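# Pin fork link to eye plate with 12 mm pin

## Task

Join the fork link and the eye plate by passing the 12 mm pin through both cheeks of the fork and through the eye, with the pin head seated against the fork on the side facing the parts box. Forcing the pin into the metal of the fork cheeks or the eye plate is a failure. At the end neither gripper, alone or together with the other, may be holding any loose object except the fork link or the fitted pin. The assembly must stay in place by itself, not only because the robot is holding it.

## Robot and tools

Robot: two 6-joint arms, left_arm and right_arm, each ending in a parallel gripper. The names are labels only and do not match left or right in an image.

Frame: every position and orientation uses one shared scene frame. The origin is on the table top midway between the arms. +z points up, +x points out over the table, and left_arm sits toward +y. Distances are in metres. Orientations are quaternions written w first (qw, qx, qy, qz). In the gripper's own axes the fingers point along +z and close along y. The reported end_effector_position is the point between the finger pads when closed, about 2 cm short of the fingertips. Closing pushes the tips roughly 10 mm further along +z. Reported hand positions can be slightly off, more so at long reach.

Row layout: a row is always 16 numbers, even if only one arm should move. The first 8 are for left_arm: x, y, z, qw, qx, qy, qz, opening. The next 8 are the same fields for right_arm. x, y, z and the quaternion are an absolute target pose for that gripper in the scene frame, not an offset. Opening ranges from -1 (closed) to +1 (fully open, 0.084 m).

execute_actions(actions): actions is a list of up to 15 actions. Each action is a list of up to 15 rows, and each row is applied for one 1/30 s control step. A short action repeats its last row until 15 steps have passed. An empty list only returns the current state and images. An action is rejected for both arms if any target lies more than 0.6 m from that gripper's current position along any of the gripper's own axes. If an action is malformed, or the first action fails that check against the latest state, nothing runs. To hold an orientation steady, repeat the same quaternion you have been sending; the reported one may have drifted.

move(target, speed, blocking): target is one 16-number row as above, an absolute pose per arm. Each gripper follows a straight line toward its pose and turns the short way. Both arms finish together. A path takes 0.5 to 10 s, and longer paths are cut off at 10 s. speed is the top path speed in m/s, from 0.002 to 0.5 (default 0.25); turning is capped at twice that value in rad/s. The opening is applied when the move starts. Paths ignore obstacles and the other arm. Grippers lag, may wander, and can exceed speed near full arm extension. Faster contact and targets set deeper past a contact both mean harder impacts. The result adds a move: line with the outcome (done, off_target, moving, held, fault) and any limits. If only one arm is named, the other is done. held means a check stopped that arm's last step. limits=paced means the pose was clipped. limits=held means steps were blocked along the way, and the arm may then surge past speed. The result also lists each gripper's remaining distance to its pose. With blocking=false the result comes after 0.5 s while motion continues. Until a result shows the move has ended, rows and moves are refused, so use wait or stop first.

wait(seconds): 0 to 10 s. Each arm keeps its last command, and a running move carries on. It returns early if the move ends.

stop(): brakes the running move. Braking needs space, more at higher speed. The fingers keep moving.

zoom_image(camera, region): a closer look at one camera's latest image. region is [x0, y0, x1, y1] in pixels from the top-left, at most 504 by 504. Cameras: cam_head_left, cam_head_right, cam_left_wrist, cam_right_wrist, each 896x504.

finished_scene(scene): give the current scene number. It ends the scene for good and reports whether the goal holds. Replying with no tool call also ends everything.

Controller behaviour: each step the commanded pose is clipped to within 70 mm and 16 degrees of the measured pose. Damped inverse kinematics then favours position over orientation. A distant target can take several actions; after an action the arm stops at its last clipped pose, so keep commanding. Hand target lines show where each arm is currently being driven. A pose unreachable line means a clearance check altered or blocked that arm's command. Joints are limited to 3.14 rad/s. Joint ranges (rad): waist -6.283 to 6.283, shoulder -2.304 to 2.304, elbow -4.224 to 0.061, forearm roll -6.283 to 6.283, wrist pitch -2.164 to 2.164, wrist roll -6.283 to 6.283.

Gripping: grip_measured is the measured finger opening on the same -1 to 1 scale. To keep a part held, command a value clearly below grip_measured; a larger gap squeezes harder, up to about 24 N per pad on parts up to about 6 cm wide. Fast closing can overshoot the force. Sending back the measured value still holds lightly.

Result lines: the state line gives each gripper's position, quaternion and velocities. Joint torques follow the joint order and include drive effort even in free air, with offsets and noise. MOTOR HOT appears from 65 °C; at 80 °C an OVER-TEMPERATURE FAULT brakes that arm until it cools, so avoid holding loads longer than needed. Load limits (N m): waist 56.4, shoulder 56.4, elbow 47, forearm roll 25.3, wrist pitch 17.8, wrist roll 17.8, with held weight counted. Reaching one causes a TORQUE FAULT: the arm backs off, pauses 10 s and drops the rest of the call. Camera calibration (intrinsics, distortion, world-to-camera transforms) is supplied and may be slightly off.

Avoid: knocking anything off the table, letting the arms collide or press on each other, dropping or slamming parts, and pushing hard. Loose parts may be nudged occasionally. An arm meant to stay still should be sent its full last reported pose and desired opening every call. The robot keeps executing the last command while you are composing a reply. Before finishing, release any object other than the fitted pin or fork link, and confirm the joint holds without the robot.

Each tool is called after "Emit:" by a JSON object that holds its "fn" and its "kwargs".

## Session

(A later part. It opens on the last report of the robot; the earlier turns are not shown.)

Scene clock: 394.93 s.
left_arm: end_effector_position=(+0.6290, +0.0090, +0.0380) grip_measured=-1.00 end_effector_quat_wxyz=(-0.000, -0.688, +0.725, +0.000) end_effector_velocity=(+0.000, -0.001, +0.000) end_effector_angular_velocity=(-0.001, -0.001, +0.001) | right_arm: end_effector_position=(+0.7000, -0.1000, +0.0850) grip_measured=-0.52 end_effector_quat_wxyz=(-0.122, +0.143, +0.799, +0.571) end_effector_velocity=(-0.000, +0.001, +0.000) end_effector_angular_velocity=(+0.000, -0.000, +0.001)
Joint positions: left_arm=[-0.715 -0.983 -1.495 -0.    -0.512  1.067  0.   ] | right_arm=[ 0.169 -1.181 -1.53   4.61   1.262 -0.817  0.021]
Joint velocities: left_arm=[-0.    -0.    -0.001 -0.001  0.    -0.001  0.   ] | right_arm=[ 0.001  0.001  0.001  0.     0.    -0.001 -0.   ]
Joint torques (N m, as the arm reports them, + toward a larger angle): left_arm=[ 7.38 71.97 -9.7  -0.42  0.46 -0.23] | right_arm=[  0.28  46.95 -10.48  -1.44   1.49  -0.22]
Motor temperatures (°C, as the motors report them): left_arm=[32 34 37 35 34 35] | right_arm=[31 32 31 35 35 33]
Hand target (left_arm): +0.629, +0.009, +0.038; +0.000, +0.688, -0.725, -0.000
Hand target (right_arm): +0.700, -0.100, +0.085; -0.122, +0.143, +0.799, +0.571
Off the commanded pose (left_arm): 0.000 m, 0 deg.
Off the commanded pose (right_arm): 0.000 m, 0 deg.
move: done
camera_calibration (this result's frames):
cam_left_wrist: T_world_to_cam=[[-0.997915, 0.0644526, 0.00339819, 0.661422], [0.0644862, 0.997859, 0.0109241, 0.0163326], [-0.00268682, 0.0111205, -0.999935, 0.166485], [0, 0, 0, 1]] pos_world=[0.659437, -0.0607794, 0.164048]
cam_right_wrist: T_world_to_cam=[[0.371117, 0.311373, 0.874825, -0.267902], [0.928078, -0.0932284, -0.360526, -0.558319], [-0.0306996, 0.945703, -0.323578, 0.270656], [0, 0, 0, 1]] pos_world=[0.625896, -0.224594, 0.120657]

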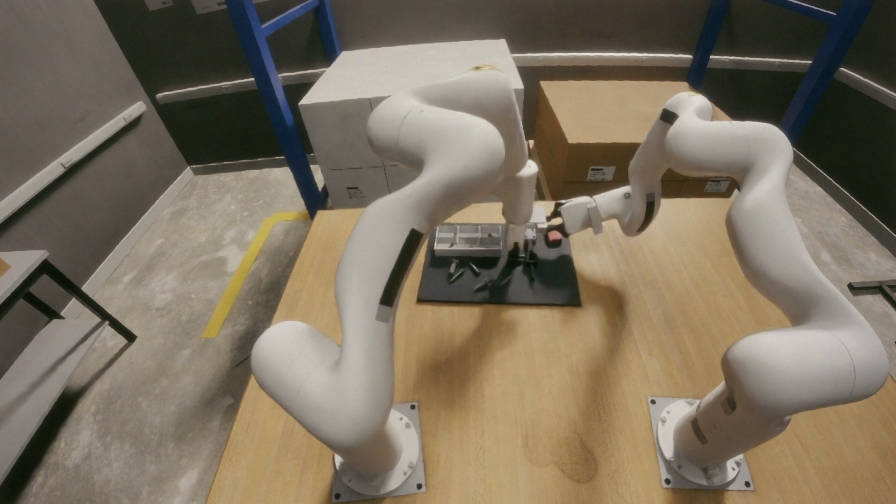

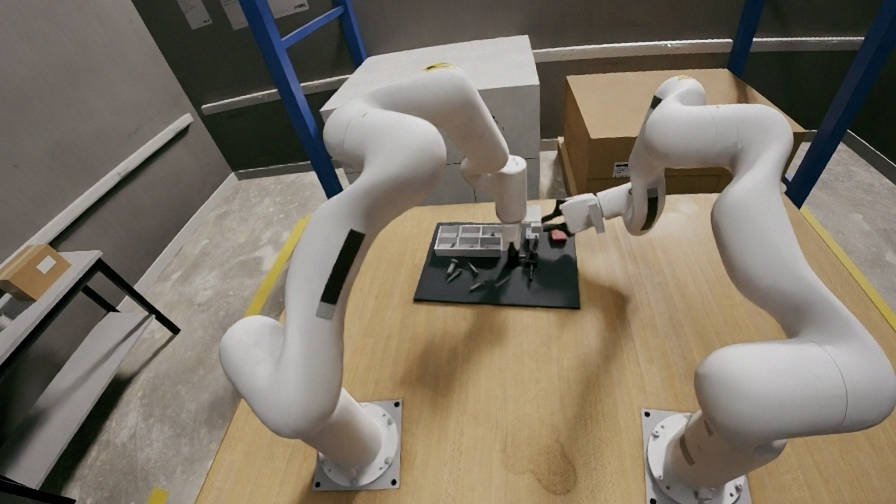

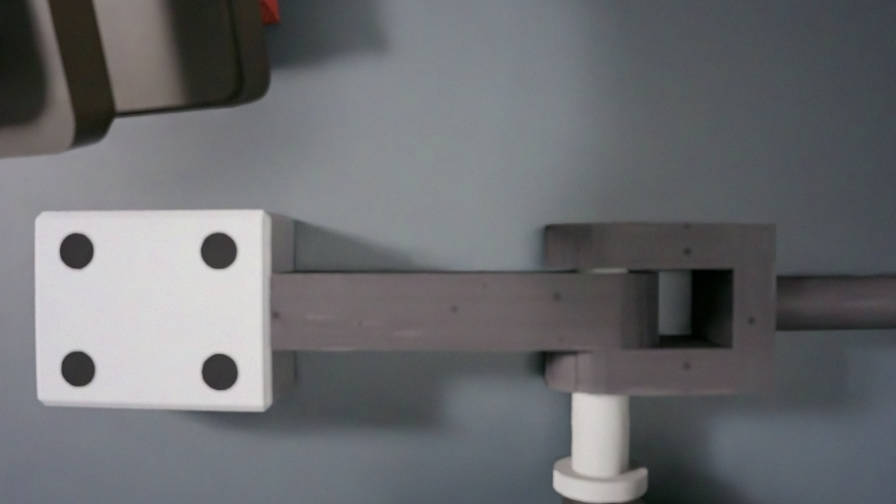

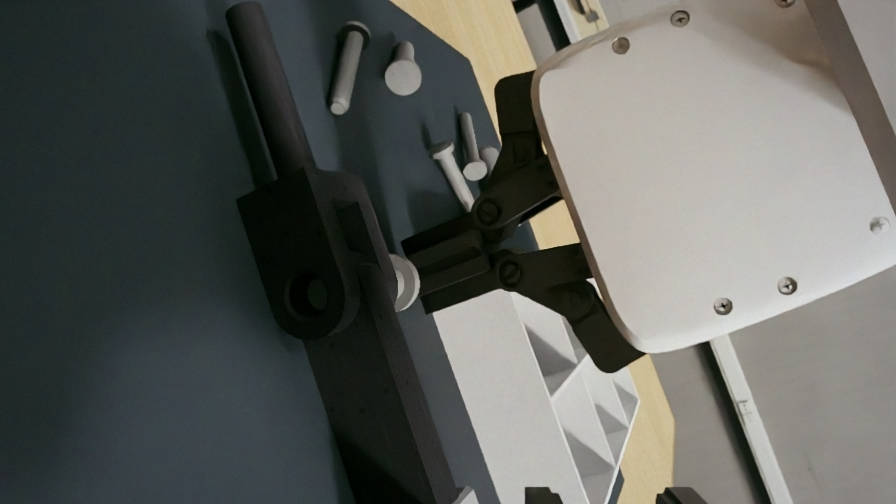

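Emit:
{"fn": "move", "kwargs": {"target": [0.629,0.009,0.038,0,0.688,-0.725,0,-1,0.66,-0.20,0.12,-0.1218,0.143,0.799,0.5704,-0.5], "speed": 0.1}}

Emit:
{"fn": "move", "kwargs": {"target": [0.629,-0.006,0.038,0,0.688,-0.725,0,-1,0.66,-0.20,0.12,-0.1218,0.143,0.799,0.5704,-0.5], "speed": 0.003}}

Scene clock: 397.90 s.
left_arm: end_effector_position=(+0.6290, +0.0090, +0.0380) grip_measured=-1.00 end_effector_quat_wxyz=(+0.000, -0.688, +0.725, -0.000) end_effector_velocity=(+0.000, -0.000, +0.001) end_effector_angular_velocity=(-0.001, -0.001, +0.001) | right_arm: end_effector_position=(+0.6601, -0.1995, +0.1202) grip_measured=-0.52 end_effector_quat_wxyz=(-0.122, +0.143, +0.799, +0.571) end_effector_velocity=(-0.001, -0.003, +0.000) end_effector_angular_velocity=(-0.000, +0.002, -0.001)
Joint positions: left_arm=[-0.715 -0.983 -1.495  0.    -0.512  1.067  0.   ] | right_arm=[ 0.008 -1.05  -1.359  4.472  1.307 -0.866  0.021]
Joint velocities: left_arm=[ 0.     0.002  0.    -0.001 -0.001 -0.     0.   ] | right_arm=[-0.005  0.002  0.004 -0.003  0.001  0.    -0.   ]
Joint torques (N m, as the arm reports them, + toward a larger angle): left_arm=[ 6.77 72.46 -9.99 -0.71  0.43 -0.22] | right_arm=[-0.03 42.04 -9.45 -0.69  1.5  -0.21]
Motor temperatures (°C, as the motors report them): left_arm=[32 34 37 35 34 35] | right_arm=[31 32 31 35 35 33]
Hand target (left_arm): +0.629, +0.009, +0.038; -0.000, +0.688, -0.725, -0.000
Hand target (right_arm): +0.660, -0.200, +0.120; -0.122, +0.143, +0.799, +0.571
Off the commanded pose (left_arm): 0.000 m, 0 deg.
Off the commanded pose (right_arm): 0.001 m, 0 deg.
move: done
camera_calibration (this result's frames):
cam_left_wrist: T_world_to_cam=[[-0.997917, 0.0644313, 0.00335607, 0.66139], [0.0644645, 0.99786, 0.0109437, 0.0163966], [-0.00264377, 0.0111372, -0.999934, 0.166448], [0, 0, 0, 1]] pos_world=[0.659395, -0.0608295, 0.164038]
cam_right_wrist: T_world_to_cam=[[0.371055, 0.310673, 0.8751, -0.253073], [0.928105, -0.0929699, -0.360524, -0.517877], [-0.0306471, 0.945959, -0.322834, 0.374864], [0, 0, 0, 1]] pos_world=[0.586037, -0.32413, 0.155776]

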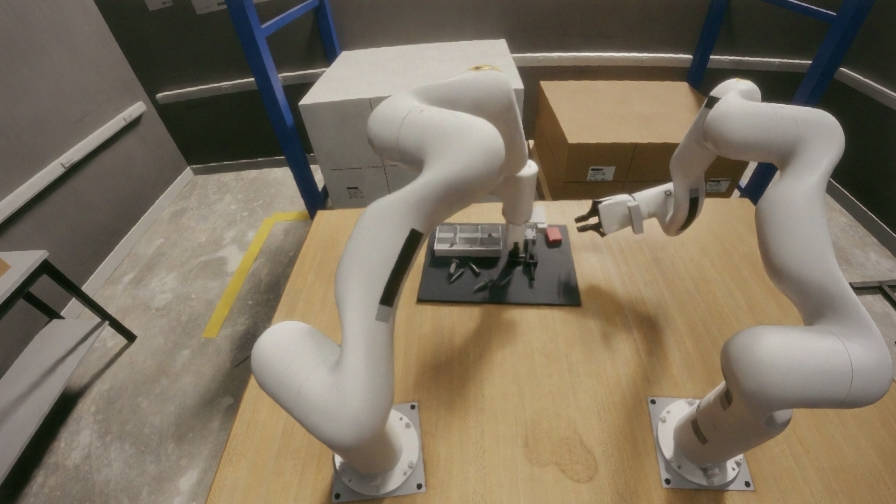

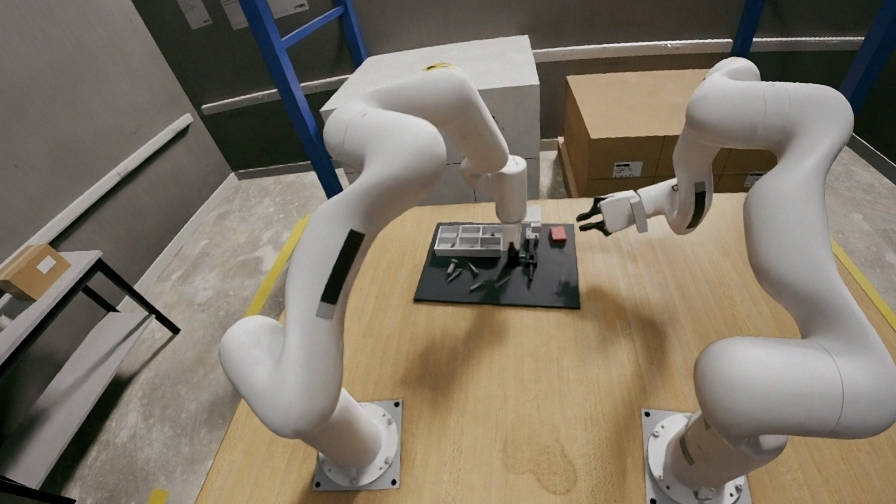

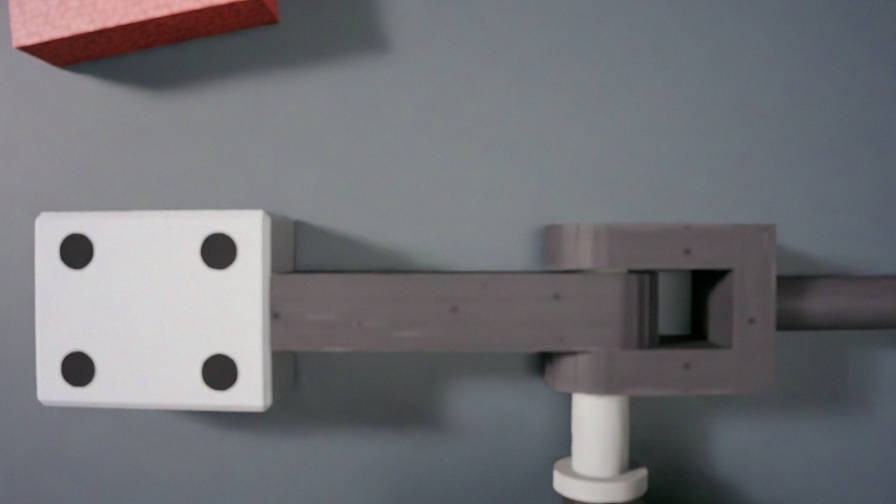

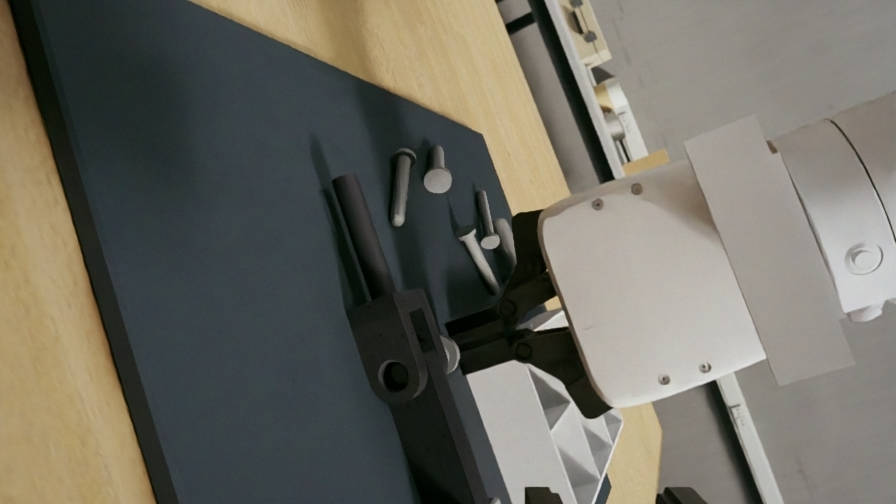

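Scene clock: 403.13 s.
left_arm: end_effector_position=(+0.6290, -0.0060, +0.0380) grip_measured=-1.00 end_effector_quat_wxyz=(-0.000, -0.688, +0.725, +0.000) end_effector_velocity=(-0.000, -0.001, -0.000) end_effector_angular_velocity=(-0.000, +0.000, +0.001) | right_arm: end_effector_position=(+0.6600, -0.2000, +0.1200) grip_measured=-0.52 end_effector_quat_wxyz=(-0.122, +0.143, +0.799, +0.571) end_effector_velocity=(+0.001, -0.000, +0.000) end_effector_angular_velocity=(+0.000, -0.001, -0.001)
Joint positions: left_arm=[-0.734 -0.999 -1.527 -0.    -0.528  1.048  0.   ] | right_arm=[ 0.008 -1.05  -1.358  4.471  1.307 -0.867  0.021]
Joint velocities: left_arm=[-0.001 -0.001 -0.001 -0.001 -0.001 -0.001  0.   ] | right_arm=[-0.     0.    -0.001  0.001  0.    -0.    -0.   ]
Joint torques (N m, as the arm reports them, + toward a larger angle): left_arm=[  6.21  72.81 -10.05  -0.48   0.43  -0.18] | right_arm=[-2.47 44.28 -9.94 -1.27  1.15 -0.23]
Motor temperatures (°C, as the motors report them): left_arm=[32 34 37 35 33 35] | right_arm=[31 32 31 35 35 33]
Hand target (left_arm): +0.629, -0.006, +0.038; +0.000, +0.688, -0.725, -0.000
Hand target (right_arm): +0.660, -0.200, +0.120; -0.122, +0.143, +0.799, +0.571
Off the commanded pose (left_arm): 0.000 m, 0 deg.
Off the commanded pose (right_arm): 0.000 m, 0 deg.
move: done
camera_calibration (this result's frames):
cam_left_wrist: T_world_to_cam=[[-0.997915, 0.0644545, 0.00340033, 0.662389], [0.0644881, 0.997859, 0.0109236, 0.0313003], [-0.00268897, 0.0111201, -0.999935, 0.166653], [0, 0, 0, 1]] pos_world=[0.659438, -0.0757805, 0.164048]
cam_right_wrist: T_world_to_cam=[[0.371117, 0.311367, 0.874827, -0.252542], [0.928079, -0.0932288, -0.360525, -0.517899], [-0.0306968, 0.945705, -0.323572, 0.375318], [0, 0, 0, 1]] pos_world=[0.585895, -0.32459, 0.155658]

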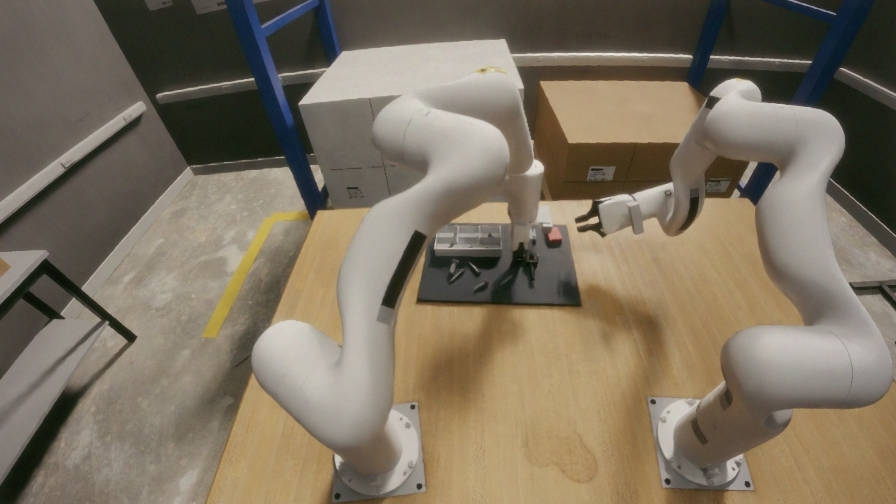

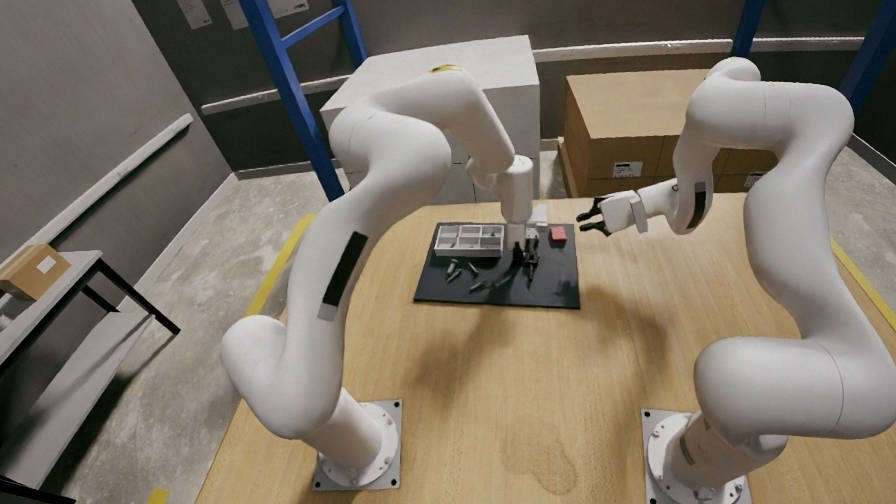

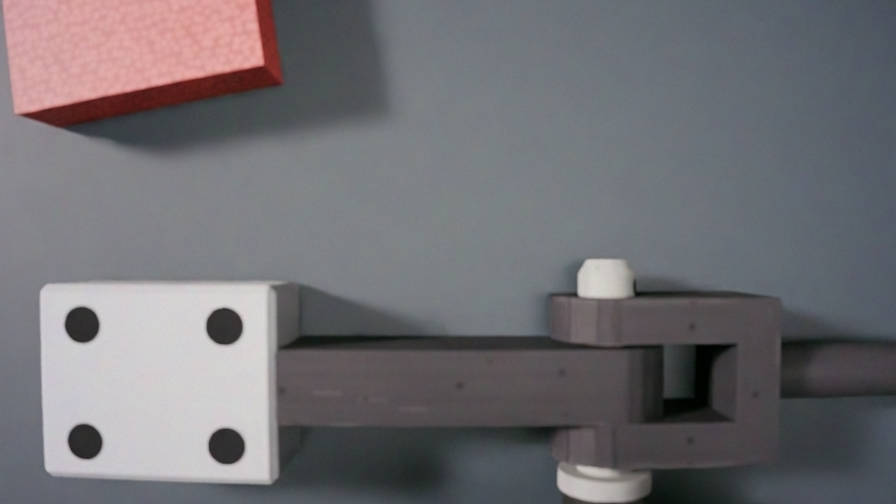

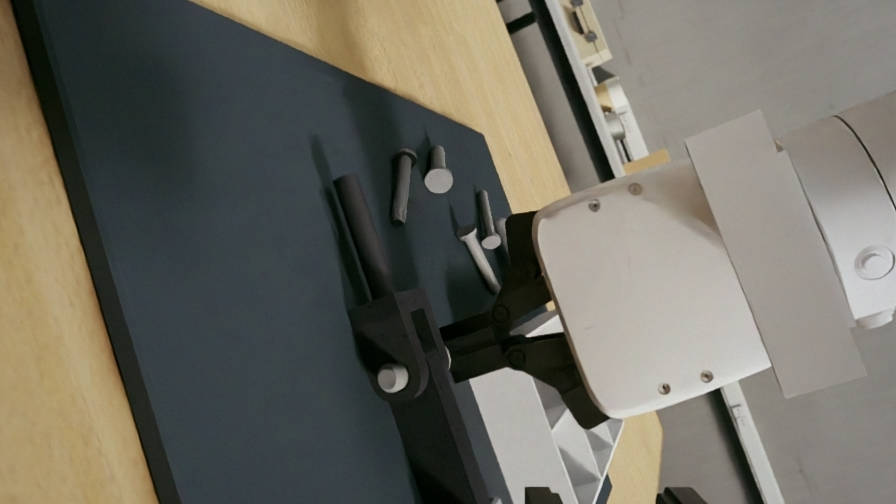

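A little gap remains; seat it, then retract.

Emit:
{"fn": "move", "kwargs": {"target": [0.629,-0.0095,0.038,0,0.688,-0.725,0,-1,0.66,-0.20,0.12,-0.1218,0.143,0.799,0.5704,-0.5], "speed": 0.002}}

Emit:
{"fn": "move", "kwargs": {"target": [0.629,0.005,0.04,0,0.688,-0.725,0,-1,0.66,-0.20,0.12,-0.1218,0.143,0.799,0.5704,-0.5], "speed": 0.02}}

Emit:
{"fn": "move", "kwargs": {"target": [0.629,0.005,0.12,0,0.688,-0.725,0,-1,0.66,-0.20,0.12,-0.1218,0.143,0.799,0.5704,-0.5], "speed": 0.08}}

Scene clock: 406.63 s.
left_arm: end_effector_position=(+0.6290, -0.0094, +0.0380) grip_measured=-1.00 end_effector_quat_wxyz=(-0.000, -0.688, +0.725, +0.000) end_effector_velocity=(+0.000, +0.000, -0.001) end_effector_angular_velocity=(+0.000, +0.000, +0.000) | right_arm: end_effector_position=(+0.6600, -0.2000, +0.1200) grip_measured=-0.52 end_effector_quat_wxyz=(-0.122, +0.143, +0.799, +0.571) end_effector_velocity=(+0.000, -0.000, +0.000) end_effector_angular_velocity=(-0.000, -0.002, +0.000)
Joint positions: left_arm=[-0.738 -1.003 -1.534  0.    -0.531  1.044  0.   ] | right_arm=[ 0.008 -1.05  -1.358  4.471  1.307 -0.867  0.021]
Joint velocities: left_arm=[ 0.    -0.001 -0.001  0.     0.    -0.     0.   ] | right_arm=[-0.     0.    -0.001 -0.    -0.    -0.001 -0.   ]
Joint torques (N m, as the arm reports them, + toward a larger angle): left_arm=[ 6.14 73.19 -9.78 -0.49  0.36 -0.19] | right_arm=[-0.13 43.1  -9.29 -1.35  1.75 -0.15]
Motor temperatures (°C, as the motors report them): left_arm=[32 34 37 35 33 35] | right_arm=[31 32 31 35 35 33]
Hand target (left_arm): +0.629, -0.010, +0.038; +0.000, +0.688, -0.725, -0.000
Hand target (right_arm): +0.660, -0.200, +0.120; -0.122, +0.143, +0.799, +0.571
Off the commanded pose (left_arm): 0.000 m, 0 deg.
Off the commanded pose (right_arm): 0.000 m, 0 deg.
move: done
camera_calibration (this result's frames):
cam_left_wrist: T_world_to_cam=[[-0.997916, 0.0644319, 0.00340485, 0.662581], [0.0644657, 0.99786, 0.0109669, 0.0348017], [-0.00269095, 0.0111635, -0.999934, 0.166683], [0, 0, 0, 1]] pos_world=[0.659406, -0.0792794, 0.164035]
cam_right_wrist: T_world_to_cam=[[0.371117, 0.311373, 0.874825, -0.252539], [0.928079, -0.0932283, -0.360526, -0.5179], [-0.0306996, 0.945703, -0.323578, 0.375323], [0, 0, 0, 1]] pos_world=[0.585896, -0.324594, 0.155657]

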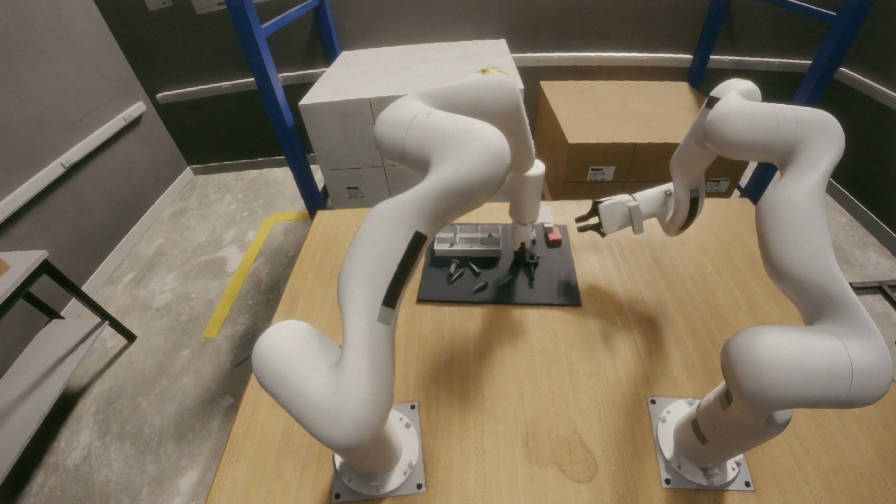

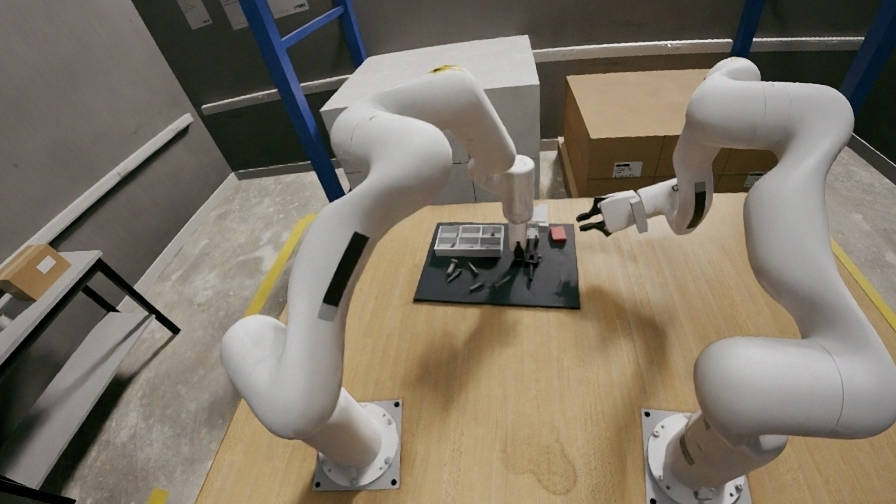

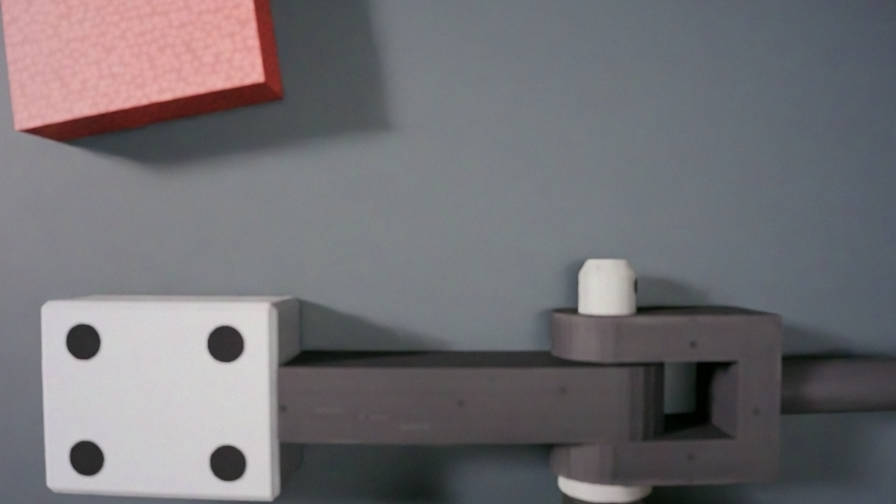

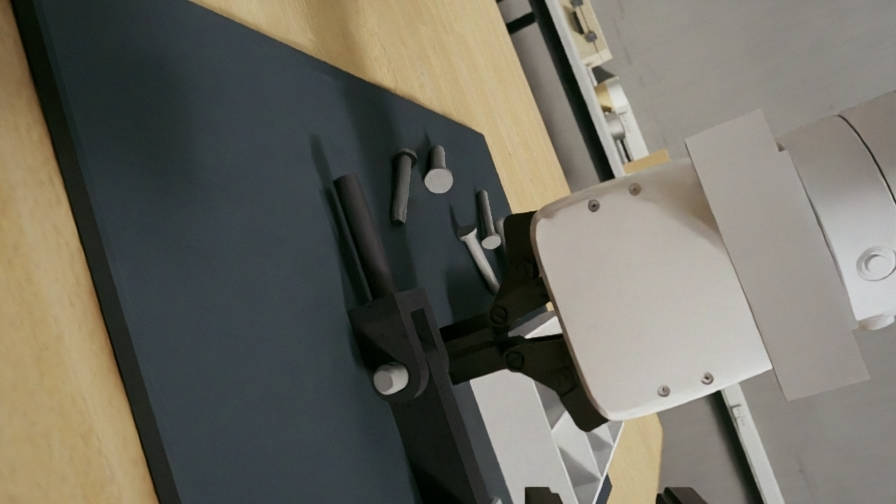

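Scene clock: 407.67 s.
left_arm: end_effector_position=(+0.6290, +0.0048, +0.0400) grip_measured=-1.00 end_effector_quat_wxyz=(+0.000, -0.688, +0.725, +0.000) end_effector_velocity=(-0.000, +0.002, -0.000) end_effector_angular_velocity=(+0.000, +0.000, +0.000) | right_arm: end_effector_position=(+0.6600, -0.2000, +0.1200) grip_measured=-0.52 end_effector_quat_wxyz=(-0.122, +0.143, +0.799, +0.571) end_effector_velocity=(+0.000, -0.001, +0.000) end_effector_angular_velocity=(+0.000, +0.000, -0.003)
Joint positions: left_arm=[-0.721 -0.984 -1.502  0.    -0.519  1.062  0.   ] | right_arm=[ 0.008 -1.05  -1.358  4.471  1.307 -0.867  0.021]
Joint velocities: left_arm=[ 0.002  0.002  0.004 -0.     0.002  0.002  0.   ] | right_arm=[-0.002  0.     0.     0.001 -0.    -0.    -0.   ]
Joint torques (N m, as the arm reports them, + toward a larger angle): left_arm=[ 5.51 71.35 -9.81 -0.71  0.48 -0.24] | right_arm=[  0.58  41.18 -10.01  -0.87   1.53  -0.42]
Motor temperatures (°C, as the motors report them): left_arm=[32 34 37 35 33 35] | right_arm=[31 32 31 35 35 33]
Hand target (left_arm): +0.629, +0.005, +0.040; -0.000, +0.688, -0.725, +0.000
Hand target (right_arm): +0.660, -0.200, +0.120; -0.122, +0.143, +0.799, +0.571
Off the commanded pose (left_arm): 0.000 m, 0 deg.
Off the commanded pose (right_arm): 0.000 m, 0 deg.
move: done
camera_calibration (this result's frames):
cam_left_wrist: T_world_to_cam=[[-0.997917, 0.0644238, 0.00334063, 0.661601], [0.0644569, 0.99786, 0.0109848, 0.0205227], [-0.00262579, 0.0111773, -0.999934, 0.168443], [0, 0, 0, 1]] pos_world=[0.659342, -0.0649844, 0.165996]
cam_right_wrist: T_world_to_cam=[[0.371117, 0.311374, 0.874825, -0.252538], [0.928079, -0.0932284, -0.360525, -0.5179], [-0.0306996, 0.945703, -0.323578, 0.375323], [0, 0, 0, 1]] pos_world=[0.585896, -0.324594, 0.155657]

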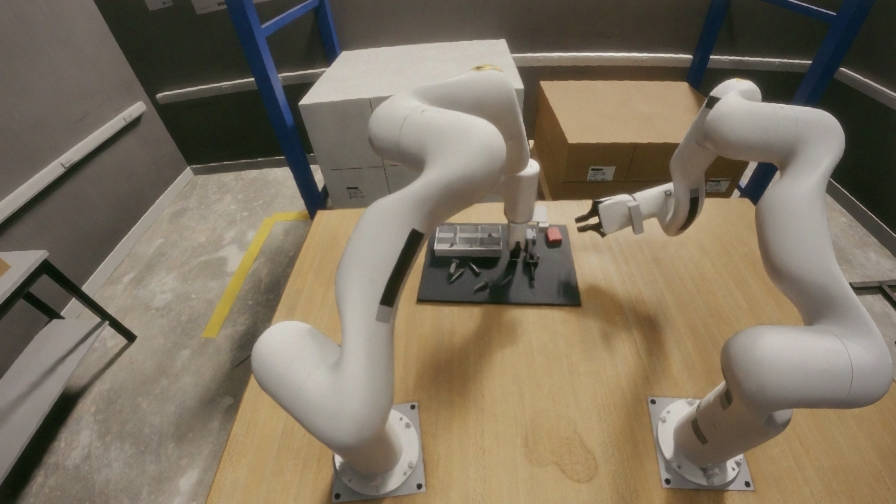

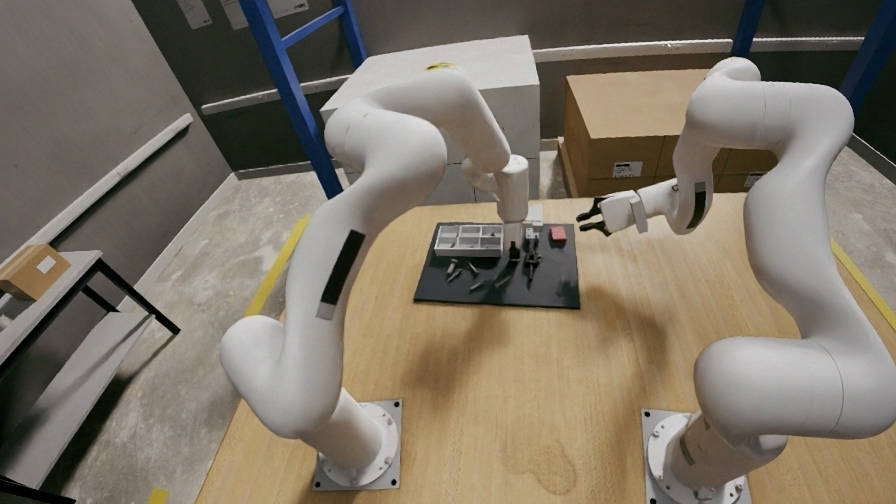

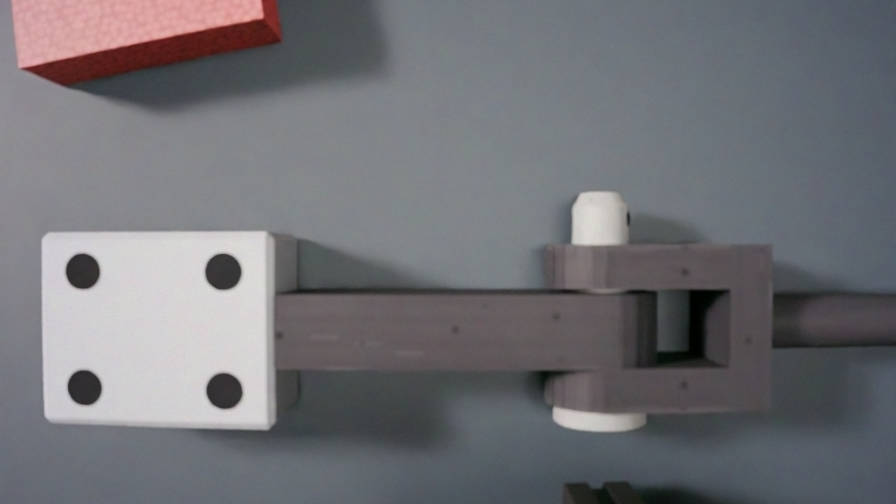

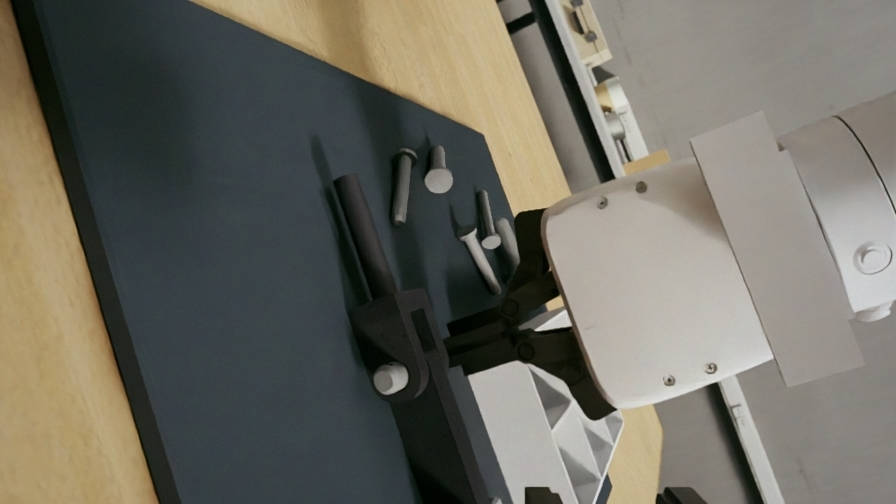

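Scene clock: 409.07 s.
left_arm: end_effector_position=(+0.6288, +0.0051, +0.1196) grip_measured=-1.00 end_effector_quat_wxyz=(-0.000, -0.688, +0.725, +0.000) end_effector_velocity=(-0.000, +0.000, +0.002) end_effector_angular_velocity=(+0.000, +0.001, -0.000) | right_arm: end_effector_position=(+0.6600, -0.2000, +0.1200) grip_measured=-0.52 end_effector_quat_wxyz=(-0.122, +0.143, +0.799, +0.571) end_effector_velocity=(-0.001, +0.001, -0.000) end_effector_angular_velocity=(-0.000, +0.000, +0.002)
Joint positions: left_arm=[-0.72  -0.854 -1.483 -0.    -0.629  1.063  0.   ] | right_arm=[ 0.008 -1.05  -1.358  4.471  1.307 -0.867  0.021]
Joint velocities: left_arm=[-0.     0.003 -0.     0.    -0.004  0.     0.   ] | right_arm=[ 0.001  0.     0.001 -0.001 -0.    -0.001 -0.   ]
Joint torques (N m, as the arm reports them, + toward a larger angle): left_arm=[  6.08  68.14 -11.19  -0.55   0.33  -0.26] | right_arm=[ -0.79  38.75 -10.14  -0.34   1.46   0.04]
Motor temperatures (°C, as the motors report them): left_arm=[32 34 37 35 33 35] | right_arm=[31 32 31 35 35 33]
Hand target (left_arm): +0.629, +0.005, +0.120; +0.000, +0.688, -0.725, +0.000
Hand target (right_arm): +0.660, -0.200, +0.120; -0.122, +0.143, +0.799, +0.571
Off the commanded pose (left_arm): 0.000 m, 0 deg.
Off the commanded pose (right_arm): 0.000 m, 0 deg.
move: done
camera_calibration (this result's frames):
cam_left_wrist: T_world_to_cam=[[-0.997906, 0.0645702, 0.00371814, 0.661103], [0.0646072, 0.997851, 0.0108889, 0.0193541], [-0.00300705, 0.0111063, -0.999934, 0.248308], [0, 0, 0, 1]] pos_world=[0.659215, -0.0647579, 0.245623]
cam_right_wrist: T_world_to_cam=[[0.371117, 0.311373, 0.874825, -0.252539], [0.928079, -0.0932284, -0.360526, -0.5179], [-0.0306996, 0.945703, -0.323578, 0.375323], [0, 0, 0, 1]] pos_world=[0.585896, -0.324594, 0.155657]

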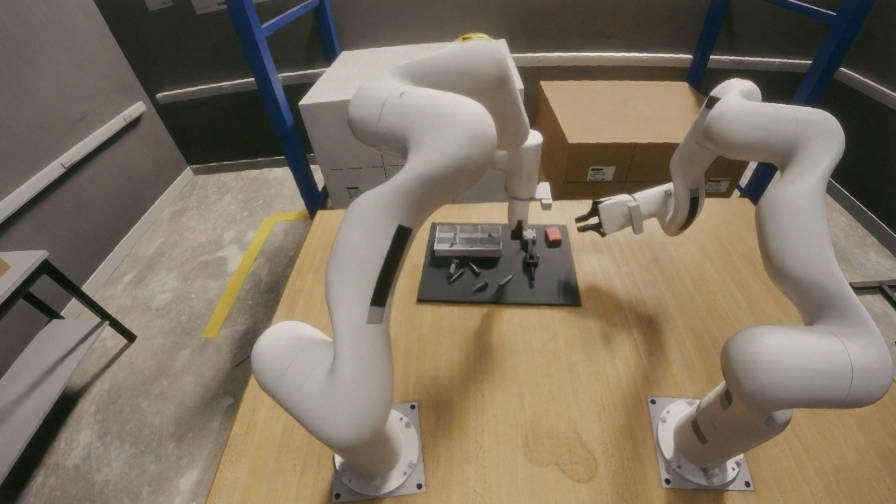

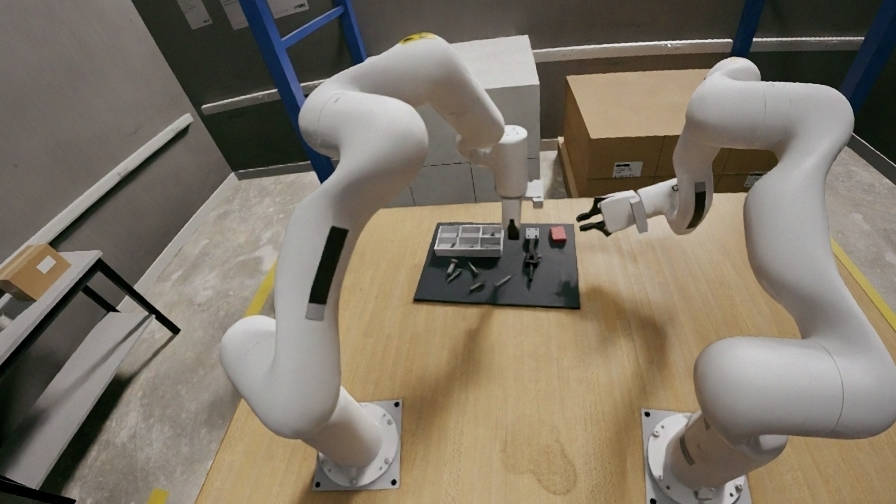

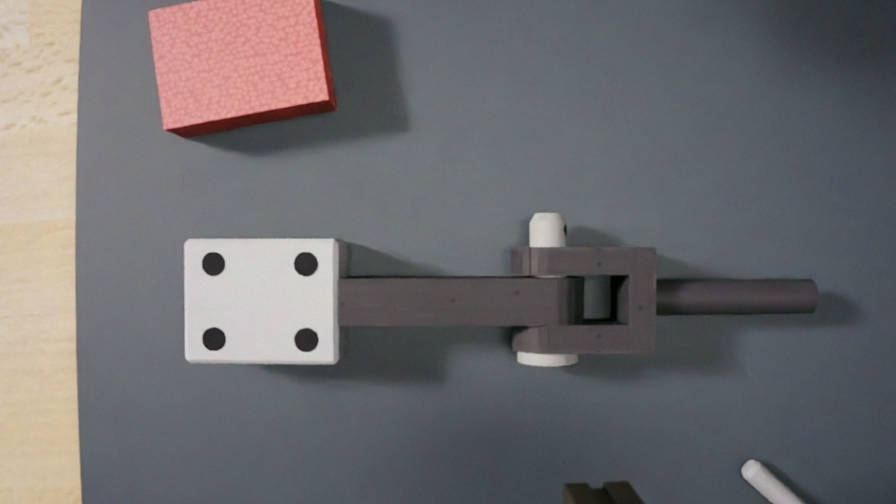

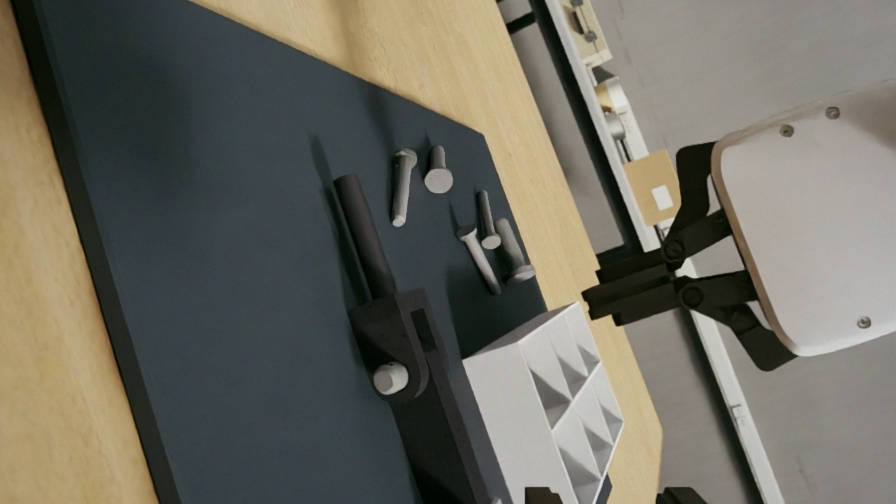

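Seated.

Emit:
{"fn": "finished_scene", "kwargs": {"scene": 1}}

The scene is finished: the task was done.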